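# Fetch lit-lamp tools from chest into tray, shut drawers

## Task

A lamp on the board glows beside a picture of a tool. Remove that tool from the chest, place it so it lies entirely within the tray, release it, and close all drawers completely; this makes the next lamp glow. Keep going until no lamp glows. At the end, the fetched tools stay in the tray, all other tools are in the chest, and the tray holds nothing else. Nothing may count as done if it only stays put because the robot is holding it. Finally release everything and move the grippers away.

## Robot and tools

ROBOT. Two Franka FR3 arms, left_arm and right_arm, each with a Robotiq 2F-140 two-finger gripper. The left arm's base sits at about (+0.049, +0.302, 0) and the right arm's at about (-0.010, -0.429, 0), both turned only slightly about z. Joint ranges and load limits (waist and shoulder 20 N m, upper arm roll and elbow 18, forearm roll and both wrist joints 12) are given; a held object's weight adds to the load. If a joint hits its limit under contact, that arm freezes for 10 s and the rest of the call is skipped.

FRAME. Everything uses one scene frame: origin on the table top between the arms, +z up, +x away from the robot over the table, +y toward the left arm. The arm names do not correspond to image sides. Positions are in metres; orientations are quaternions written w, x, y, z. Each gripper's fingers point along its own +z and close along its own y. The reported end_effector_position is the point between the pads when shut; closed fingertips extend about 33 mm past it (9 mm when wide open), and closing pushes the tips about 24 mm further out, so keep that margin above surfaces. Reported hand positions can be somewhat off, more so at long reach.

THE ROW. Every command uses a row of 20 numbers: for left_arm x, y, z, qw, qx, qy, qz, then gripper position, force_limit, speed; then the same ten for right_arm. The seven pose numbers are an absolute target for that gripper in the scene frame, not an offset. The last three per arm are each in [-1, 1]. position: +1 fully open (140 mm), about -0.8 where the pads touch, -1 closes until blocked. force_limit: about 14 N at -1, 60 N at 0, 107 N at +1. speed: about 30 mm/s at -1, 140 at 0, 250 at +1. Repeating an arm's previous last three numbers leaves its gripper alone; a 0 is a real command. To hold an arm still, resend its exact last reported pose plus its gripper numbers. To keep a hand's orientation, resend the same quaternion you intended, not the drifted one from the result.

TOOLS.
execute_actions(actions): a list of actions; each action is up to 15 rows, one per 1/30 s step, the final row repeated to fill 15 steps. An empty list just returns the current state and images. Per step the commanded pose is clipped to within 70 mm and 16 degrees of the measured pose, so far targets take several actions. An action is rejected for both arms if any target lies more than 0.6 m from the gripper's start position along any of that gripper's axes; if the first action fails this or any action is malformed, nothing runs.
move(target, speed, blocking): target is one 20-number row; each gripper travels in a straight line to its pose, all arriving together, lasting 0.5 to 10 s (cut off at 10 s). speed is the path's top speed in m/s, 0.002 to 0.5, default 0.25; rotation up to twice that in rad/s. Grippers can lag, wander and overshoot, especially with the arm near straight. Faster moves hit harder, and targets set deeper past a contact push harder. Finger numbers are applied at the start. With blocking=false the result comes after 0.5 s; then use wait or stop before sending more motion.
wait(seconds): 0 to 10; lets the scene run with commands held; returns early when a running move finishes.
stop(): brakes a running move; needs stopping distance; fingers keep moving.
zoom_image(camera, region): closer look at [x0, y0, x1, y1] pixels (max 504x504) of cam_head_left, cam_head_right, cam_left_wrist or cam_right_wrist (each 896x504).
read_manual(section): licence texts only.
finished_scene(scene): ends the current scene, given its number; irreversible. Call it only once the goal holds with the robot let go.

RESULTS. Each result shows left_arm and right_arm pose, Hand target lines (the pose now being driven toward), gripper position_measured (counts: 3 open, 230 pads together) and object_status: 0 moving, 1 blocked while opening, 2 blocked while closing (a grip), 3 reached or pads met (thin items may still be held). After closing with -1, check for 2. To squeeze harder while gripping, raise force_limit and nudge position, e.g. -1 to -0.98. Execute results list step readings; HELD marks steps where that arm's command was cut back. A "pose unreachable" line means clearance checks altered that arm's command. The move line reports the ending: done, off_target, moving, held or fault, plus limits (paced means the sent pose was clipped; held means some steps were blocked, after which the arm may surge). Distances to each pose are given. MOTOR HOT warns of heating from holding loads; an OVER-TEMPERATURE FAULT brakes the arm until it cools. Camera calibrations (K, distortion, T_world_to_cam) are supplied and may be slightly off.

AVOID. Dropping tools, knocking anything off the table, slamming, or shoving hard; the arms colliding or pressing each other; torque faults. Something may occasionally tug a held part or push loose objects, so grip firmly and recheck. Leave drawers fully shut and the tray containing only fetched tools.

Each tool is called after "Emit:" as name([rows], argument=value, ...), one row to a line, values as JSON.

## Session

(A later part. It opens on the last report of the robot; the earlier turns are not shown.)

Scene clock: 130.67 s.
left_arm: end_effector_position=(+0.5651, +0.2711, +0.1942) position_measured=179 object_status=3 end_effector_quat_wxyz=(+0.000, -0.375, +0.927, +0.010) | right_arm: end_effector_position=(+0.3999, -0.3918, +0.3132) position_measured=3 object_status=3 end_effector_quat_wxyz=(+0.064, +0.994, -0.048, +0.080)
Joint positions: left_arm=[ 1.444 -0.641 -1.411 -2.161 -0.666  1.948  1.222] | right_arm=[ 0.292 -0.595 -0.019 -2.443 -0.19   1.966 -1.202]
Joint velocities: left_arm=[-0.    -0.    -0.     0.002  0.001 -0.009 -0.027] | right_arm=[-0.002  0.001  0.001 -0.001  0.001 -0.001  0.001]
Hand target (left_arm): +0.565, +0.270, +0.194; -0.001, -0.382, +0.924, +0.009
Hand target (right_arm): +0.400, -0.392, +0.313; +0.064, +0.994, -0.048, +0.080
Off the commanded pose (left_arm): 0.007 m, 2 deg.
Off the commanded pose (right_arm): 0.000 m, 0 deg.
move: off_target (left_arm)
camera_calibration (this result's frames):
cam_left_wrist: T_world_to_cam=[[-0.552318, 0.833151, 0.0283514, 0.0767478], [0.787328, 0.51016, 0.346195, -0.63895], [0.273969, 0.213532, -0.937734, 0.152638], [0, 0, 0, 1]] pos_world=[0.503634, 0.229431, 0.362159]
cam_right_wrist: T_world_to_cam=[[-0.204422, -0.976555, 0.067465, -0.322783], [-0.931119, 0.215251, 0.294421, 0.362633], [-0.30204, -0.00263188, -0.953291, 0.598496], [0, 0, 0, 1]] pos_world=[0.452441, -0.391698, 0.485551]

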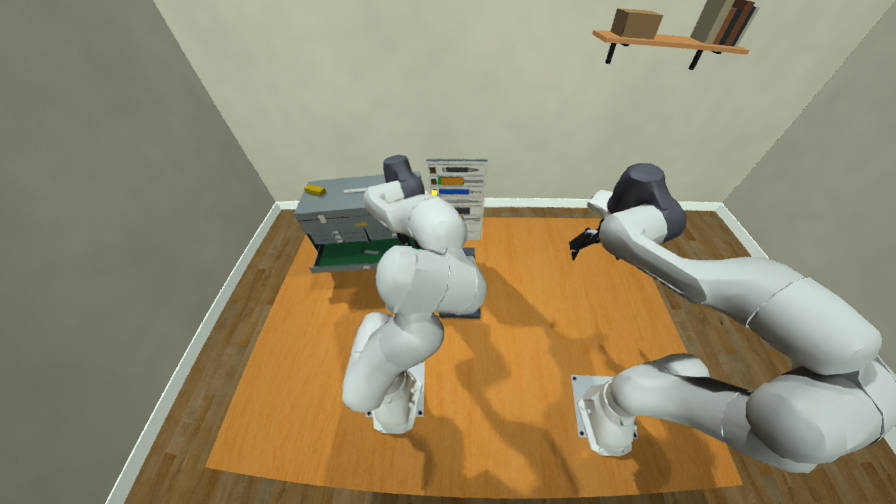

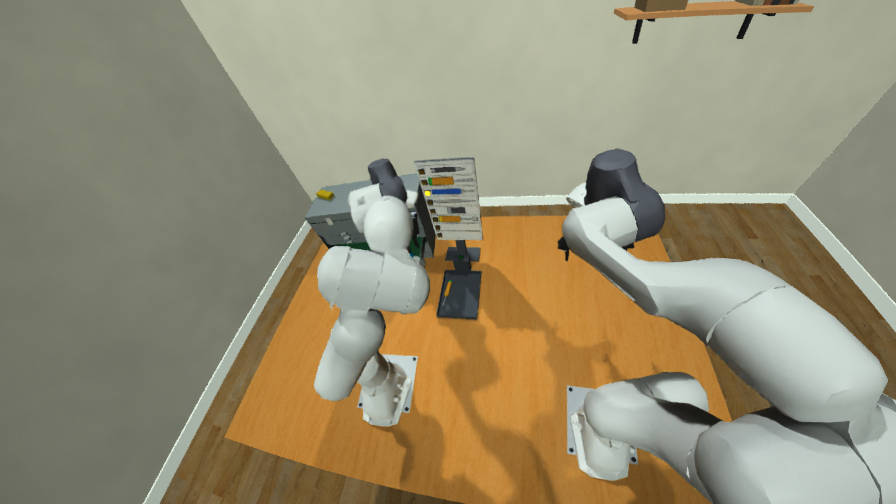

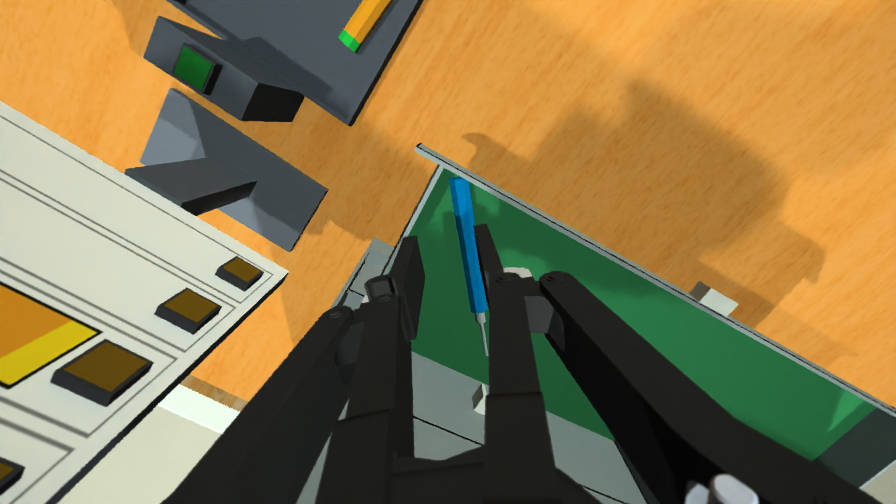

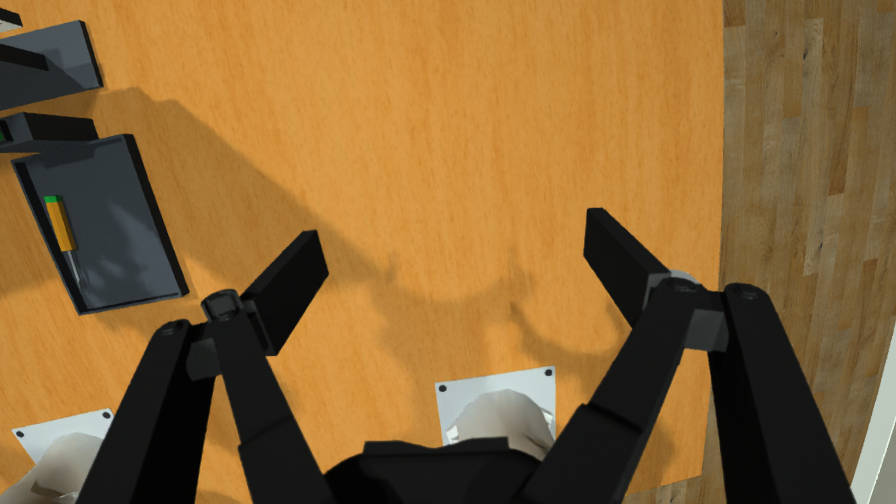

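Emit:
move(target=[0.565,0.302,0.16,0,-0.3827,0.9239,0,-0.4,0.5,0,0.4,-0.392,0.313,0.064,0.994,-0.048,0.08,1,0,0], speed=0.08)

Scene clock: 131.93 s.
left_arm: end_effector_position=(+0.5644, +0.3018, +0.1607) position_measured=179 object_status=3 end_effector_quat_wxyz=(-0.002, -0.386, +0.922, +0.002) | right_arm: end_effector_position=(+0.3999, -0.3918, +0.3132) position_measured=3 object_status=3 end_effector_quat_wxyz=(+0.064, +0.994, -0.048, +0.080)
Joint positions: left_arm=[ 1.536 -0.599 -1.485 -2.214 -0.679  2.043  1.264] | right_arm=[ 0.292 -0.595 -0.019 -2.443 -0.19   1.966 -1.202]
Joint velocities: left_arm=[-0.     0.008 -0.002 -0.    -0.001  0.015  0.011] | right_arm=[-0.002  0.     0.001 -0.001  0.001  0.001  0.001]
Hand target (left_arm): +0.565, +0.303, +0.160; -0.001, -0.383, +0.924, +0.001
Hand target (right_arm): +0.400, -0.392, +0.313; +0.064, +0.994, -0.048, +0.080
Off the commanded pose (left_arm): 0.001 m, 0 deg.
Off the commanded pose (right_arm): 0.000 m, 0 deg.
move: done
camera_calibration (this result's frames):
cam_left_wrist: T_world_to_cam=[[-0.572932, 0.819503, 0.012788, 0.0699927], [0.773326, 0.535348, 0.339661, -0.641135], [0.271507, 0.204492, -0.940461, 0.119355], [0, 0, 0, 1]] pos_world=[0.503502, 0.261464, 0.329122]
cam_right_wrist: T_world_to_cam=[[-0.204422, -0.976555, 0.0674649, -0.322783], [-0.931119, 0.215251, 0.294421, 0.362633], [-0.30204, -0.00263181, -0.953292, 0.598496], [0, 0, 0, 1]] pos_world=[0.452441, -0.391697, 0.485551]

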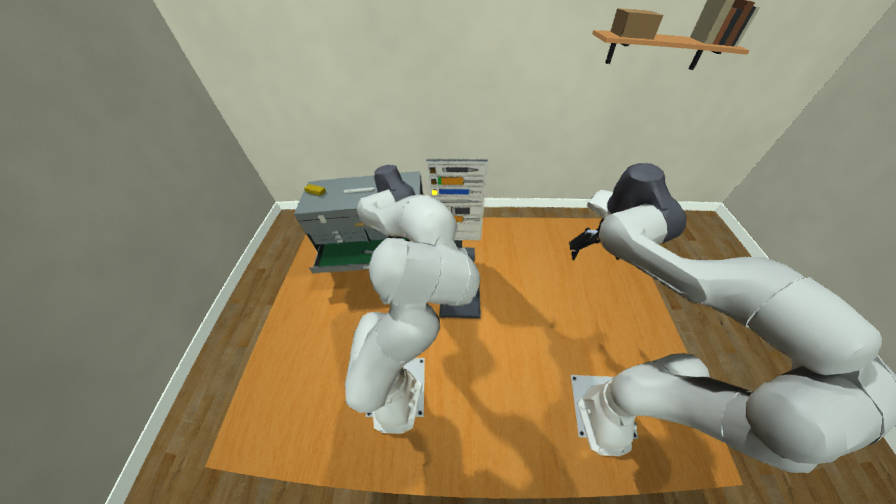

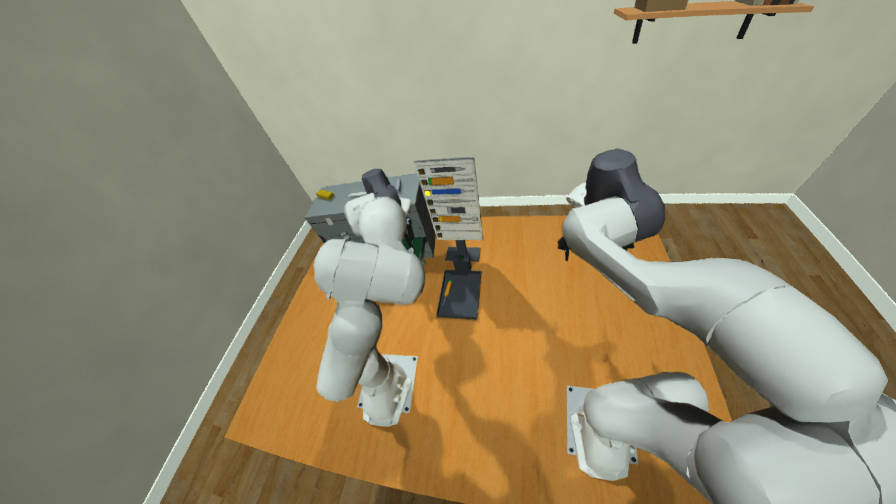

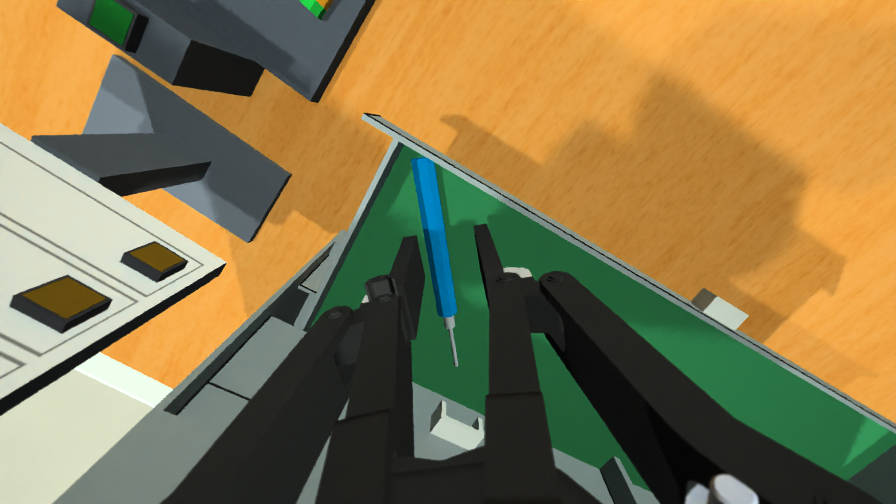

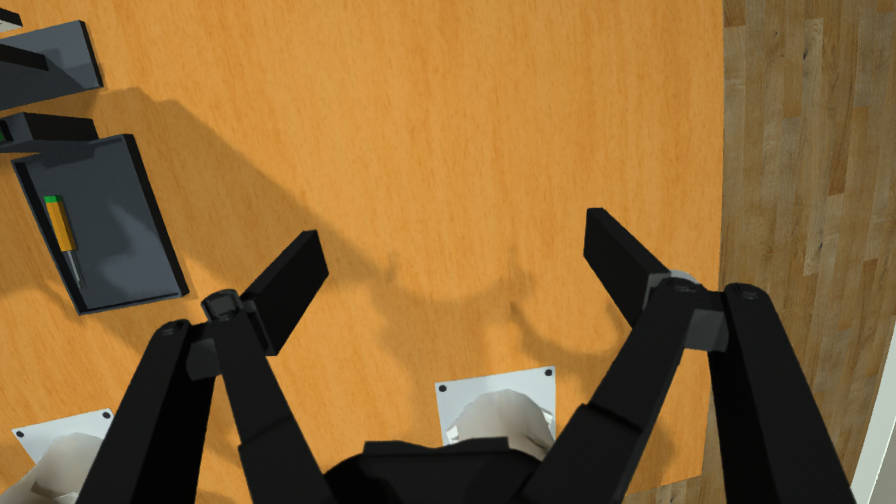

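Emit:
move(target=[0.568,0.298,0.131,0,-0.3827,0.9239,0,-0.4,0.5,0,0.4,-0.392,0.313,0.064,0.994,-0.048,0.08,1,0,0], speed=0.05)

Emit:
move(target=[0.568,0.298,0.131,0,-0.3827,0.9239,0,-1,0.5,0,0.4,-0.392,0.313,0.064,0.994,-0.048,0.08,1,0,0], speed=0.05)

Emit:
move(target=[0.55,0.28,0.21,0,-0.3827,0.9239,0,-1,0.5,0,0.4,-0.392,0.313,0.064,0.994,-0.048,0.08,1,0,0], speed=0.1)

Scene clock: 133.03 s.
left_arm: end_effector_position=(+0.5659, +0.2981, +0.1321) position_measured=179 object_status=3 end_effector_quat_wxyz=(-0.003, -0.384, +0.923, +0.002) | right_arm: end_effector_position=(+0.3999, -0.3918, +0.3132) position_measured=3 object_status=3 end_effector_quat_wxyz=(+0.064, +0.994, -0.048, +0.080)
Joint positions: left_arm=[ 1.595 -0.596 -1.579 -2.233 -0.706  2.103  1.272] | right_arm=[ 0.292 -0.595 -0.019 -2.443 -0.19   1.966 -1.202]
Joint velocities: left_arm=[ 0.003  0.01  -0.003  0.001 -0.     0.012  0.003] | right_arm=[-0.001  0.002 -0.    -0.    -0.001  0.001 -0.001]
Hand target (left_arm): +0.568, +0.298, +0.131; -0.000, -0.383, +0.924, +0.000
Hand target (right_arm): +0.400, -0.392, +0.313; +0.064, +0.994, -0.048, +0.080
Off the commanded pose (left_arm): 0.002 m, 0 deg.
Off the commanded pose (right_arm): 0.000 m, 0 deg.
move: done
camera_calibration (this result's frames):
cam_left_wrist: T_world_to_cam=[[-0.569838, 0.82162, 0.0149751, 0.0715265], [0.776499, 0.532401, 0.337045, -0.631122], [0.268951, 0.203689, -0.941369, 0.0946219], [0, 0, 0, 1]] pos_world=[0.505375, 0.257968, 0.30072]
cam_right_wrist: T_world_to_cam=[[-0.204422, -0.976555, 0.0674649, -0.322783], [-0.931119, 0.215251, 0.294421, 0.362633], [-0.30204, -0.00263173, -0.953292, 0.598496], [0, 0, 0, 1]] pos_world=[0.452441, -0.391698, 0.485551]

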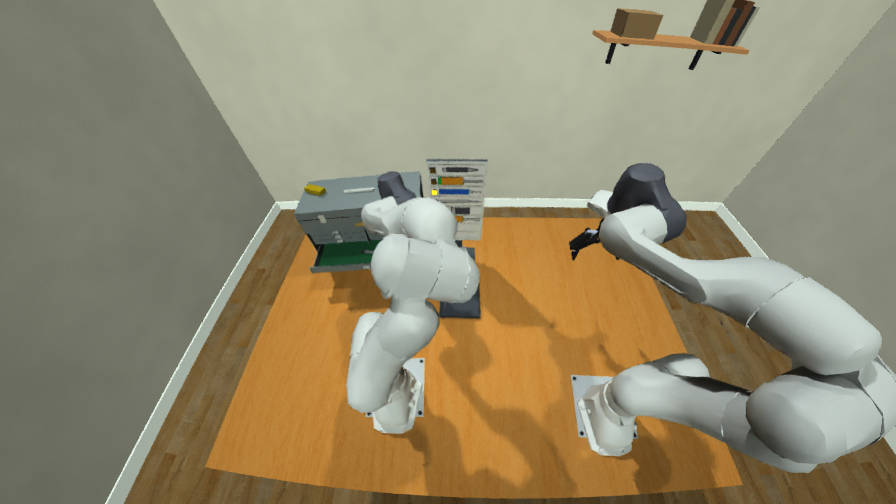

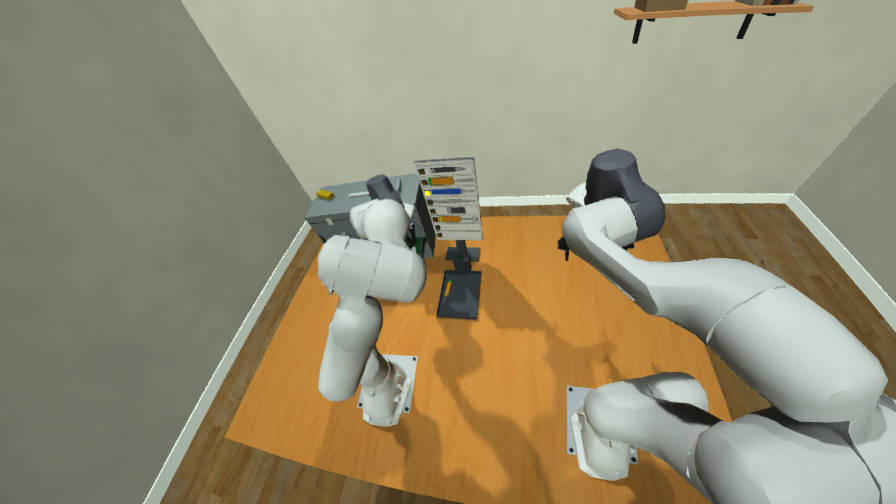

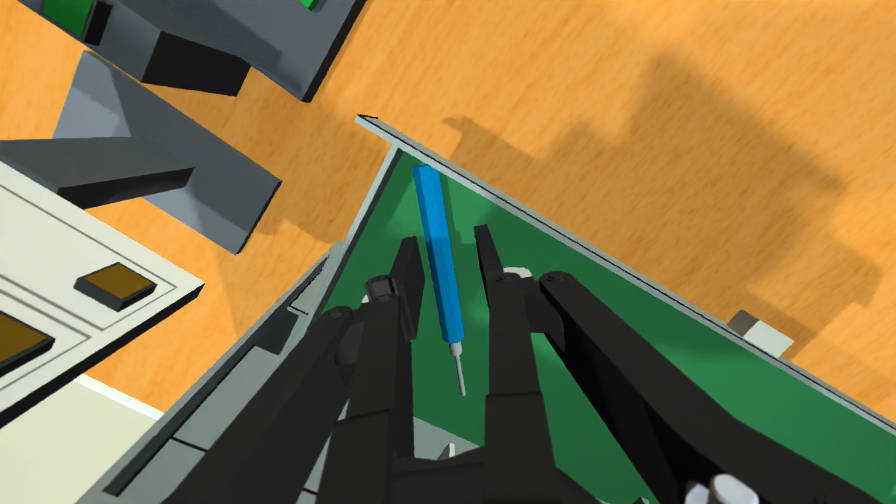

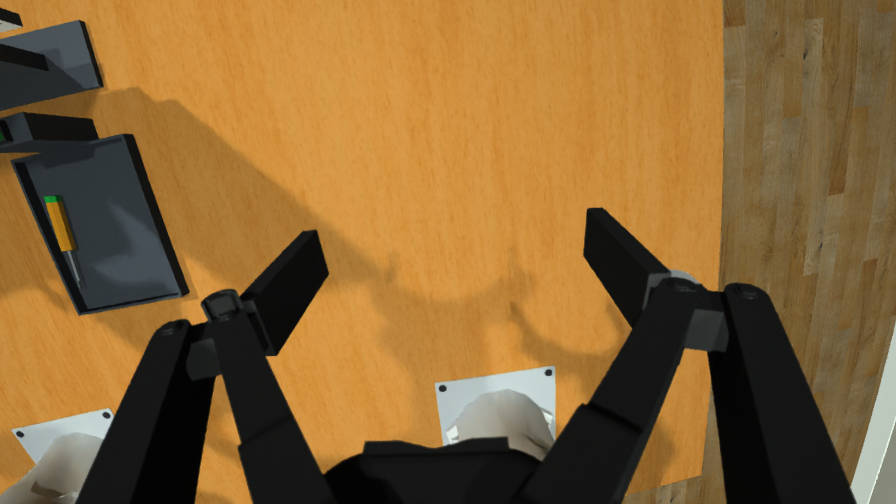

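Scene clock: 133.73 s.
left_arm: end_effector_position=(+0.5678, +0.2983, +0.1329) position_measured=218 object_status=2 end_effector_quat_wxyz=(-0.001, -0.384, +0.923, +0.001) | right_arm: end_effector_position=(+0.3999, -0.3918, +0.3132) position_measured=3 object_status=3 end_effector_quat_wxyz=(+0.064, +0.994, -0.048, +0.080)
Joint positions: left_arm=[ 1.595 -0.594 -1.579 -2.232 -0.706  2.108  1.272] | right_arm=[ 0.292 -0.595 -0.019 -2.443 -0.19   1.966 -1.202]
Joint velocities: left_arm=[ 0.001  0.003 -0.001 -0.001 -0.001  0.002 -0.001] | right_arm=[-0.    -0.002 -0.001 -0.    -0.002 -0.001  0.001]
Hand target (left_arm): +0.568, +0.298, +0.131; -0.000, -0.383, +0.924, +0.000
Hand target (right_arm): +0.400, -0.392, +0.313; +0.064, +0.994, -0.048, +0.080
Off the commanded pose (left_arm): 0.002 m, 0 deg.
Off the commanded pose (right_arm): 0.000 m, 0 deg.
move: done
camera_calibration (this result's frames):
cam_left_wrist: T_world_to_cam=[[-0.569538, 0.821876, 0.0120915, 0.0725872], [0.774883, 0.531949, 0.341448, -0.632544], [0.274196, 0.203837, -0.939823, 0.0916545], [0, 0, 0, 1]] pos_world=[0.506357, 0.258141, 0.301242]
cam_right_wrist: T_world_to_cam=[[-0.204422, -0.976555, 0.0674648, -0.322783], [-0.931119, 0.215251, 0.294421, 0.362633], [-0.30204, -0.00263173, -0.953292, 0.598496], [0, 0, 0, 1]] pos_world=[0.452441, -0.391697, 0.485551]

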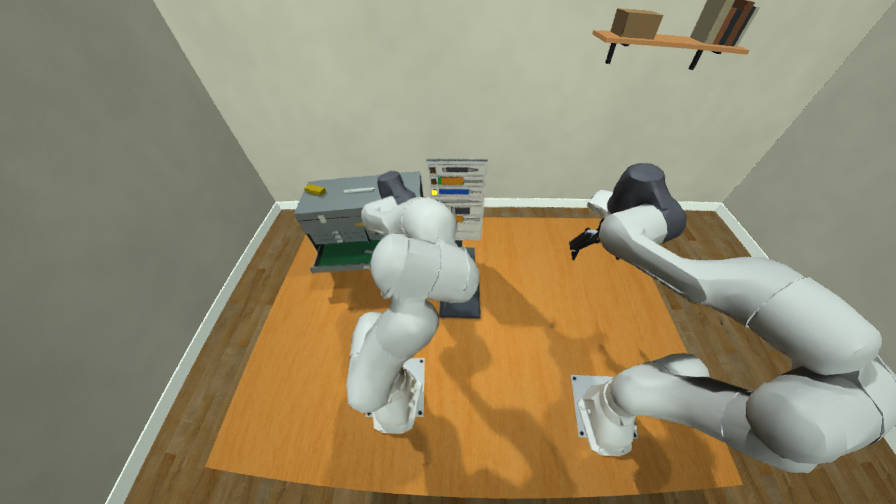

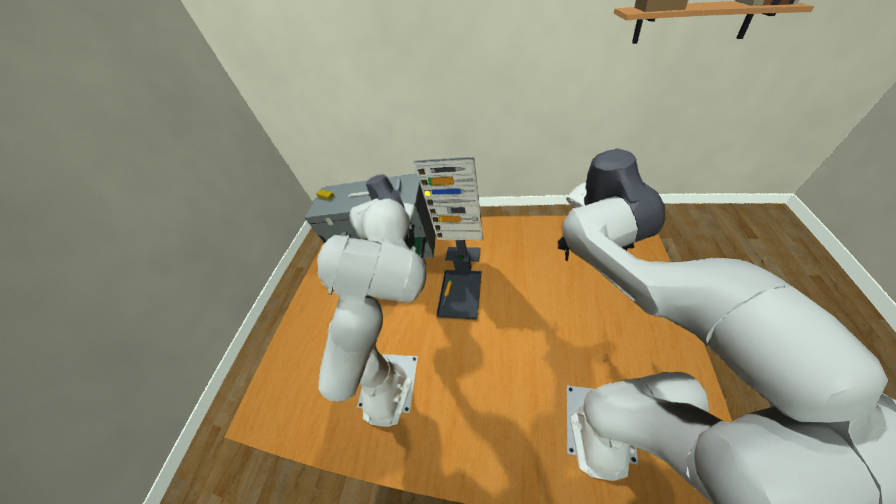

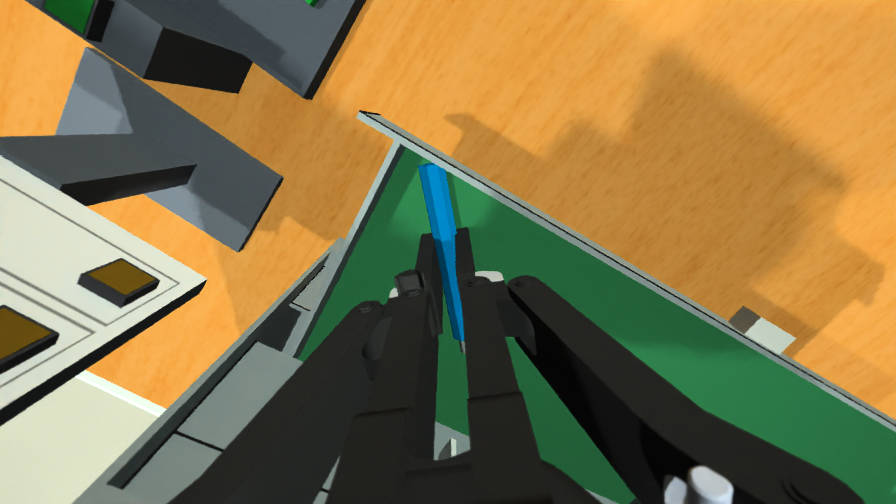

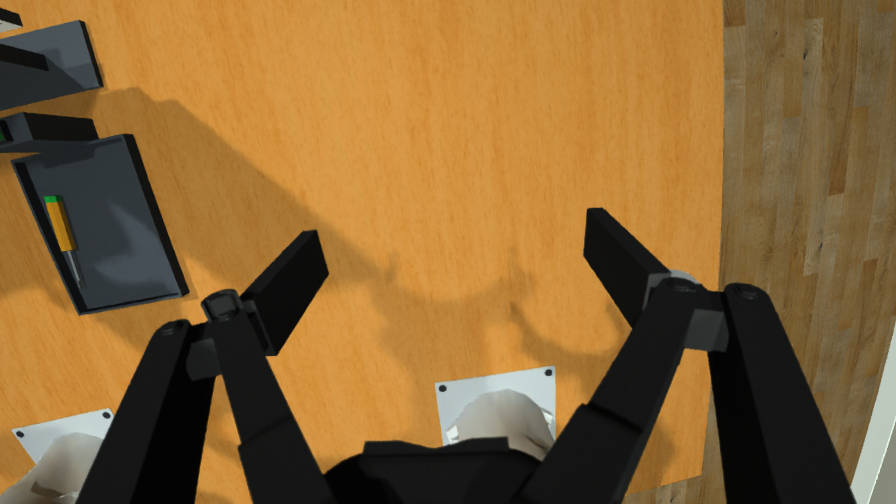

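Scene clock: 135.13 s.
left_arm: end_effector_position=(+0.5511, +0.2793, +0.2100) position_measured=218 object_status=2 end_effector_quat_wxyz=(+0.002, -0.381, +0.925, -0.002) | right_arm: end_effector_position=(+0.3999, -0.3918, +0.3132) position_measured=3 object_status=3 end_effector_quat_wxyz=(+0.064, +0.994, -0.048, +0.080)
Joint positions: left_arm=[ 1.362 -0.634 -1.302 -2.202 -0.66   1.93   1.236] | right_arm=[ 0.292 -0.595 -0.019 -2.443 -0.19   1.966 -1.202]
Joint velocities: left_arm=[ 0.    -0.006 -0.    -0.    -0.    -0.015 -0.001] | right_arm=[ 0.    -0.    -0.    -0.    -0.001 -0.001  0.   ]
Hand target (left_arm): +0.550, +0.279, +0.211; +0.001, -0.383, +0.924, -0.001
Hand target (right_arm): +0.400, -0.392, +0.313; +0.064, +0.994, -0.048, +0.080
Off the commanded pose (left_arm): 0.001 m, 0 deg.
Off the commanded pose (right_arm): 0.000 m, 0 deg.
move: done
camera_calibration (this result's frames):
cam_left_wrist: T_world_to_cam=[[-0.563241, 0.826283, 0.00393135, 0.0747269], [0.776507, 0.527672, 0.344383, -0.636123], [0.282483, 0.197023, -0.938821, 0.169619], [0, 0, 0, 1]] pos_world=[0.488128, 0.2405, 0.378018]
cam_right_wrist: T_world_to_cam=[[-0.204422, -0.976555, 0.0674649, -0.322783], [-0.931119, 0.215251, 0.294421, 0.362633], [-0.30204, -0.00263179, -0.953292, 0.598496], [0, 0, 0, 1]] pos_world=[0.452441, -0.391697, 0.485551]

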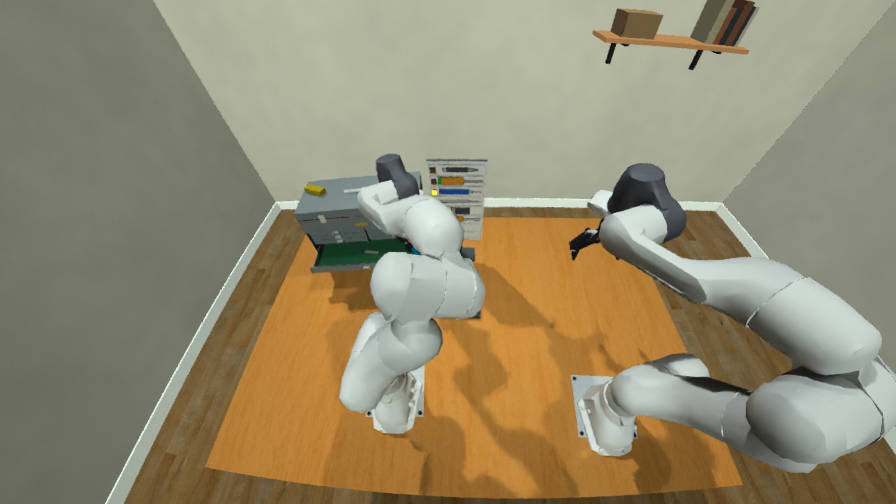

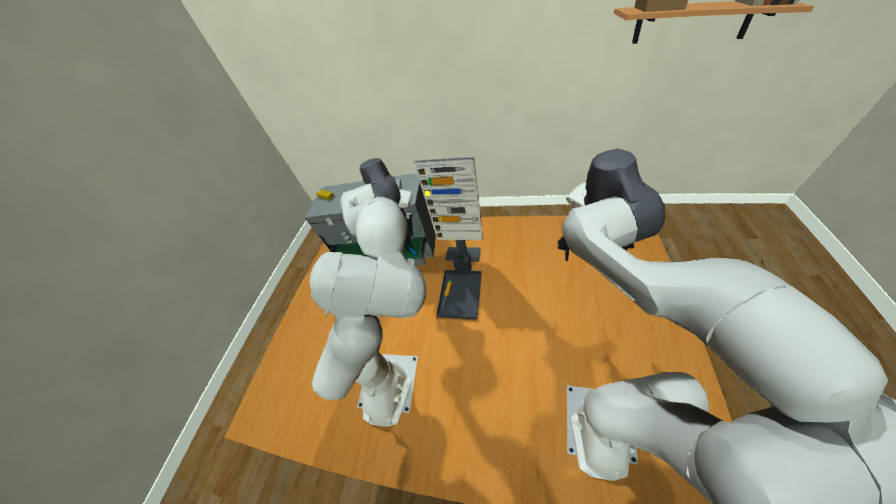

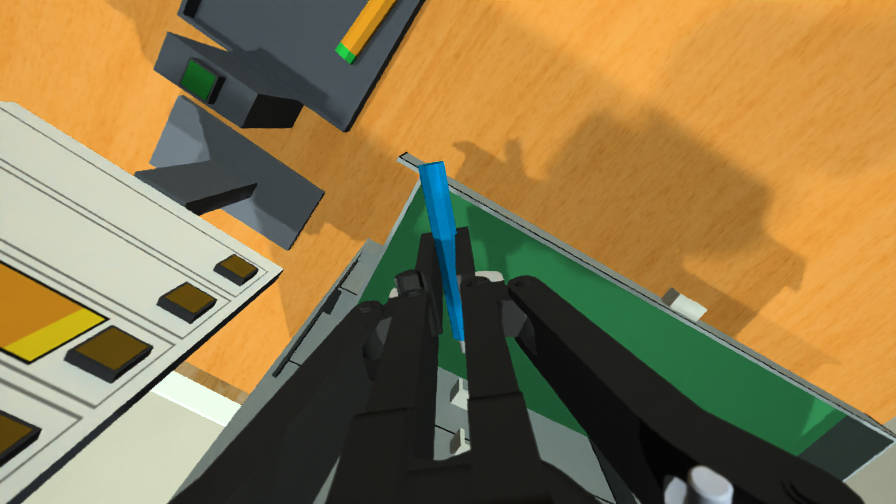

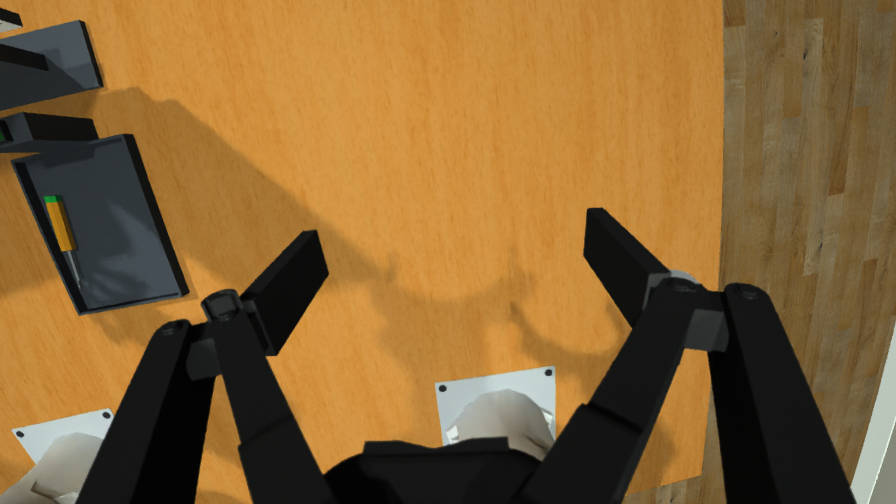

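Emit:
move(target=[0.435,0.075,0.1,0,0,1,0,-1,0.5,0,0.4,-0.392,0.313,0.064,0.994,-0.048,0.08,1,0,0], speed=0.2)

Scene clock: 137.73 s.
left_arm: end_effector_position=(+0.4351, +0.0765, +0.1011) position_measured=218 object_status=2 end_effector_quat_wxyz=(+0.003, -0.007, +1.000, -0.004) | right_arm: end_effector_position=(+0.3999, -0.3918, +0.3132) position_measured=3 object_status=3 end_effector_quat_wxyz=(+0.064, +0.994, -0.048, +0.080)
Joint positions: left_arm=[ 0.775 -0.558 -1.376 -2.506 -0.736  2.248  1.561] | right_arm=[ 0.292 -0.595 -0.019 -2.443 -0.19   1.966 -1.202]
Joint velocities: left_arm=[-0.001  0.006  0.001 -0.002 -0.002  0.02   0.022] | right_arm=[-0.     0.     0.    -0.     0.001  0.     0.   ]
Hand target (left_arm): +0.435, +0.076, +0.101; +0.004, +0.001, +1.000, -0.004
Hand target (right_arm): +0.400, -0.392, +0.313; +0.064, +0.994, -0.048, +0.080
Off the commanded pose (left_arm): 0.002 m, 1 deg.
Off the commanded pose (right_arm): 0.000 m, 0 deg.
move: done
camera_calibration (this result's frames):
cam_left_wrist: T_world_to_cam=[[0.167167, 0.985926, 0.00220103, -0.152407], [0.923854, -0.157422, 0.348873, -0.413676], [0.344309, -0.0562866, -0.937168, 0.132502], [0, 0, 0, 1]] pos_world=[0.362032, 0.092599, 0.268832]
cam_right_wrist: T_world_to_cam=[[-0.204422, -0.976555, 0.0674648, -0.322783], [-0.931119, 0.215251, 0.294421, 0.362633], [-0.30204, -0.00263173, -0.953292, 0.598496], [0, 0, 0, 1]] pos_world=[0.452441, -0.391697, 0.485551]

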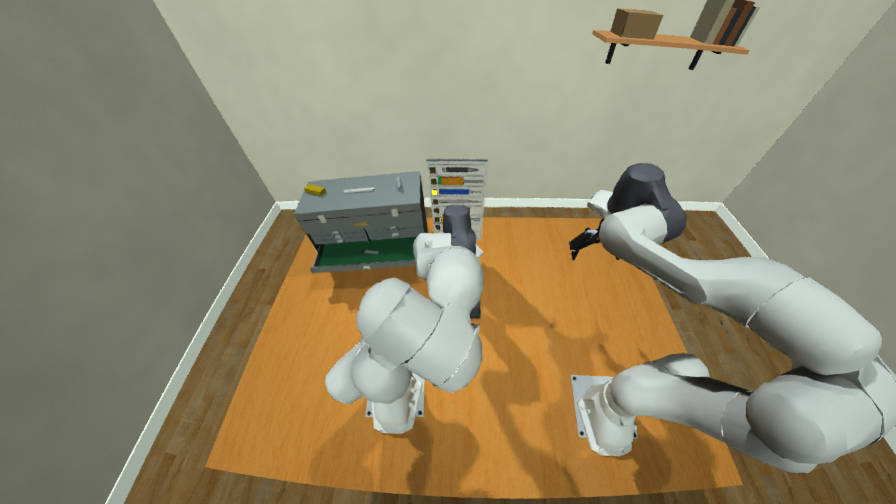

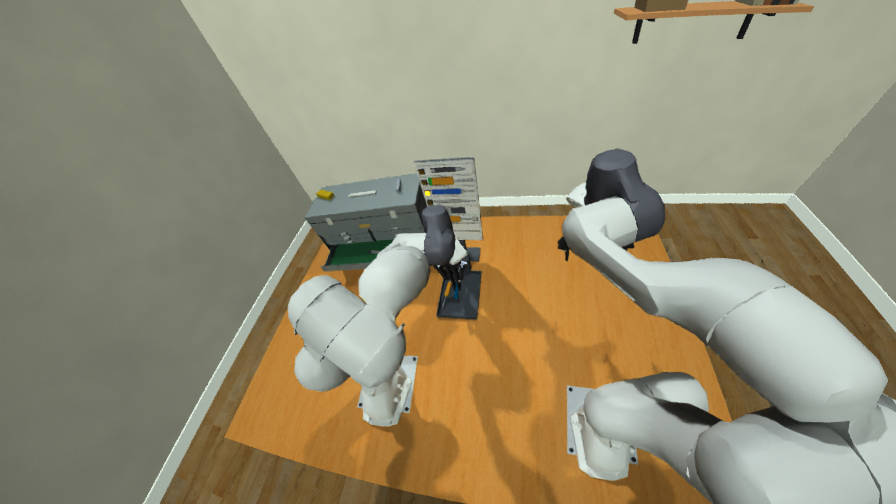

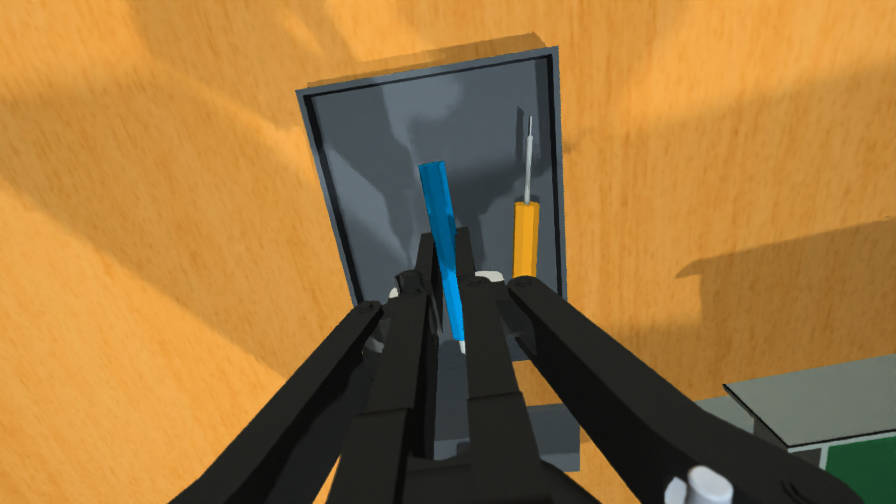

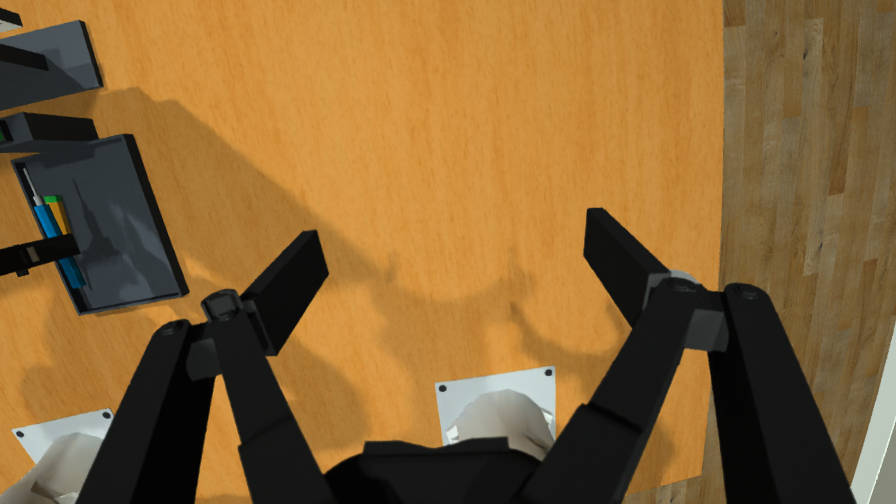

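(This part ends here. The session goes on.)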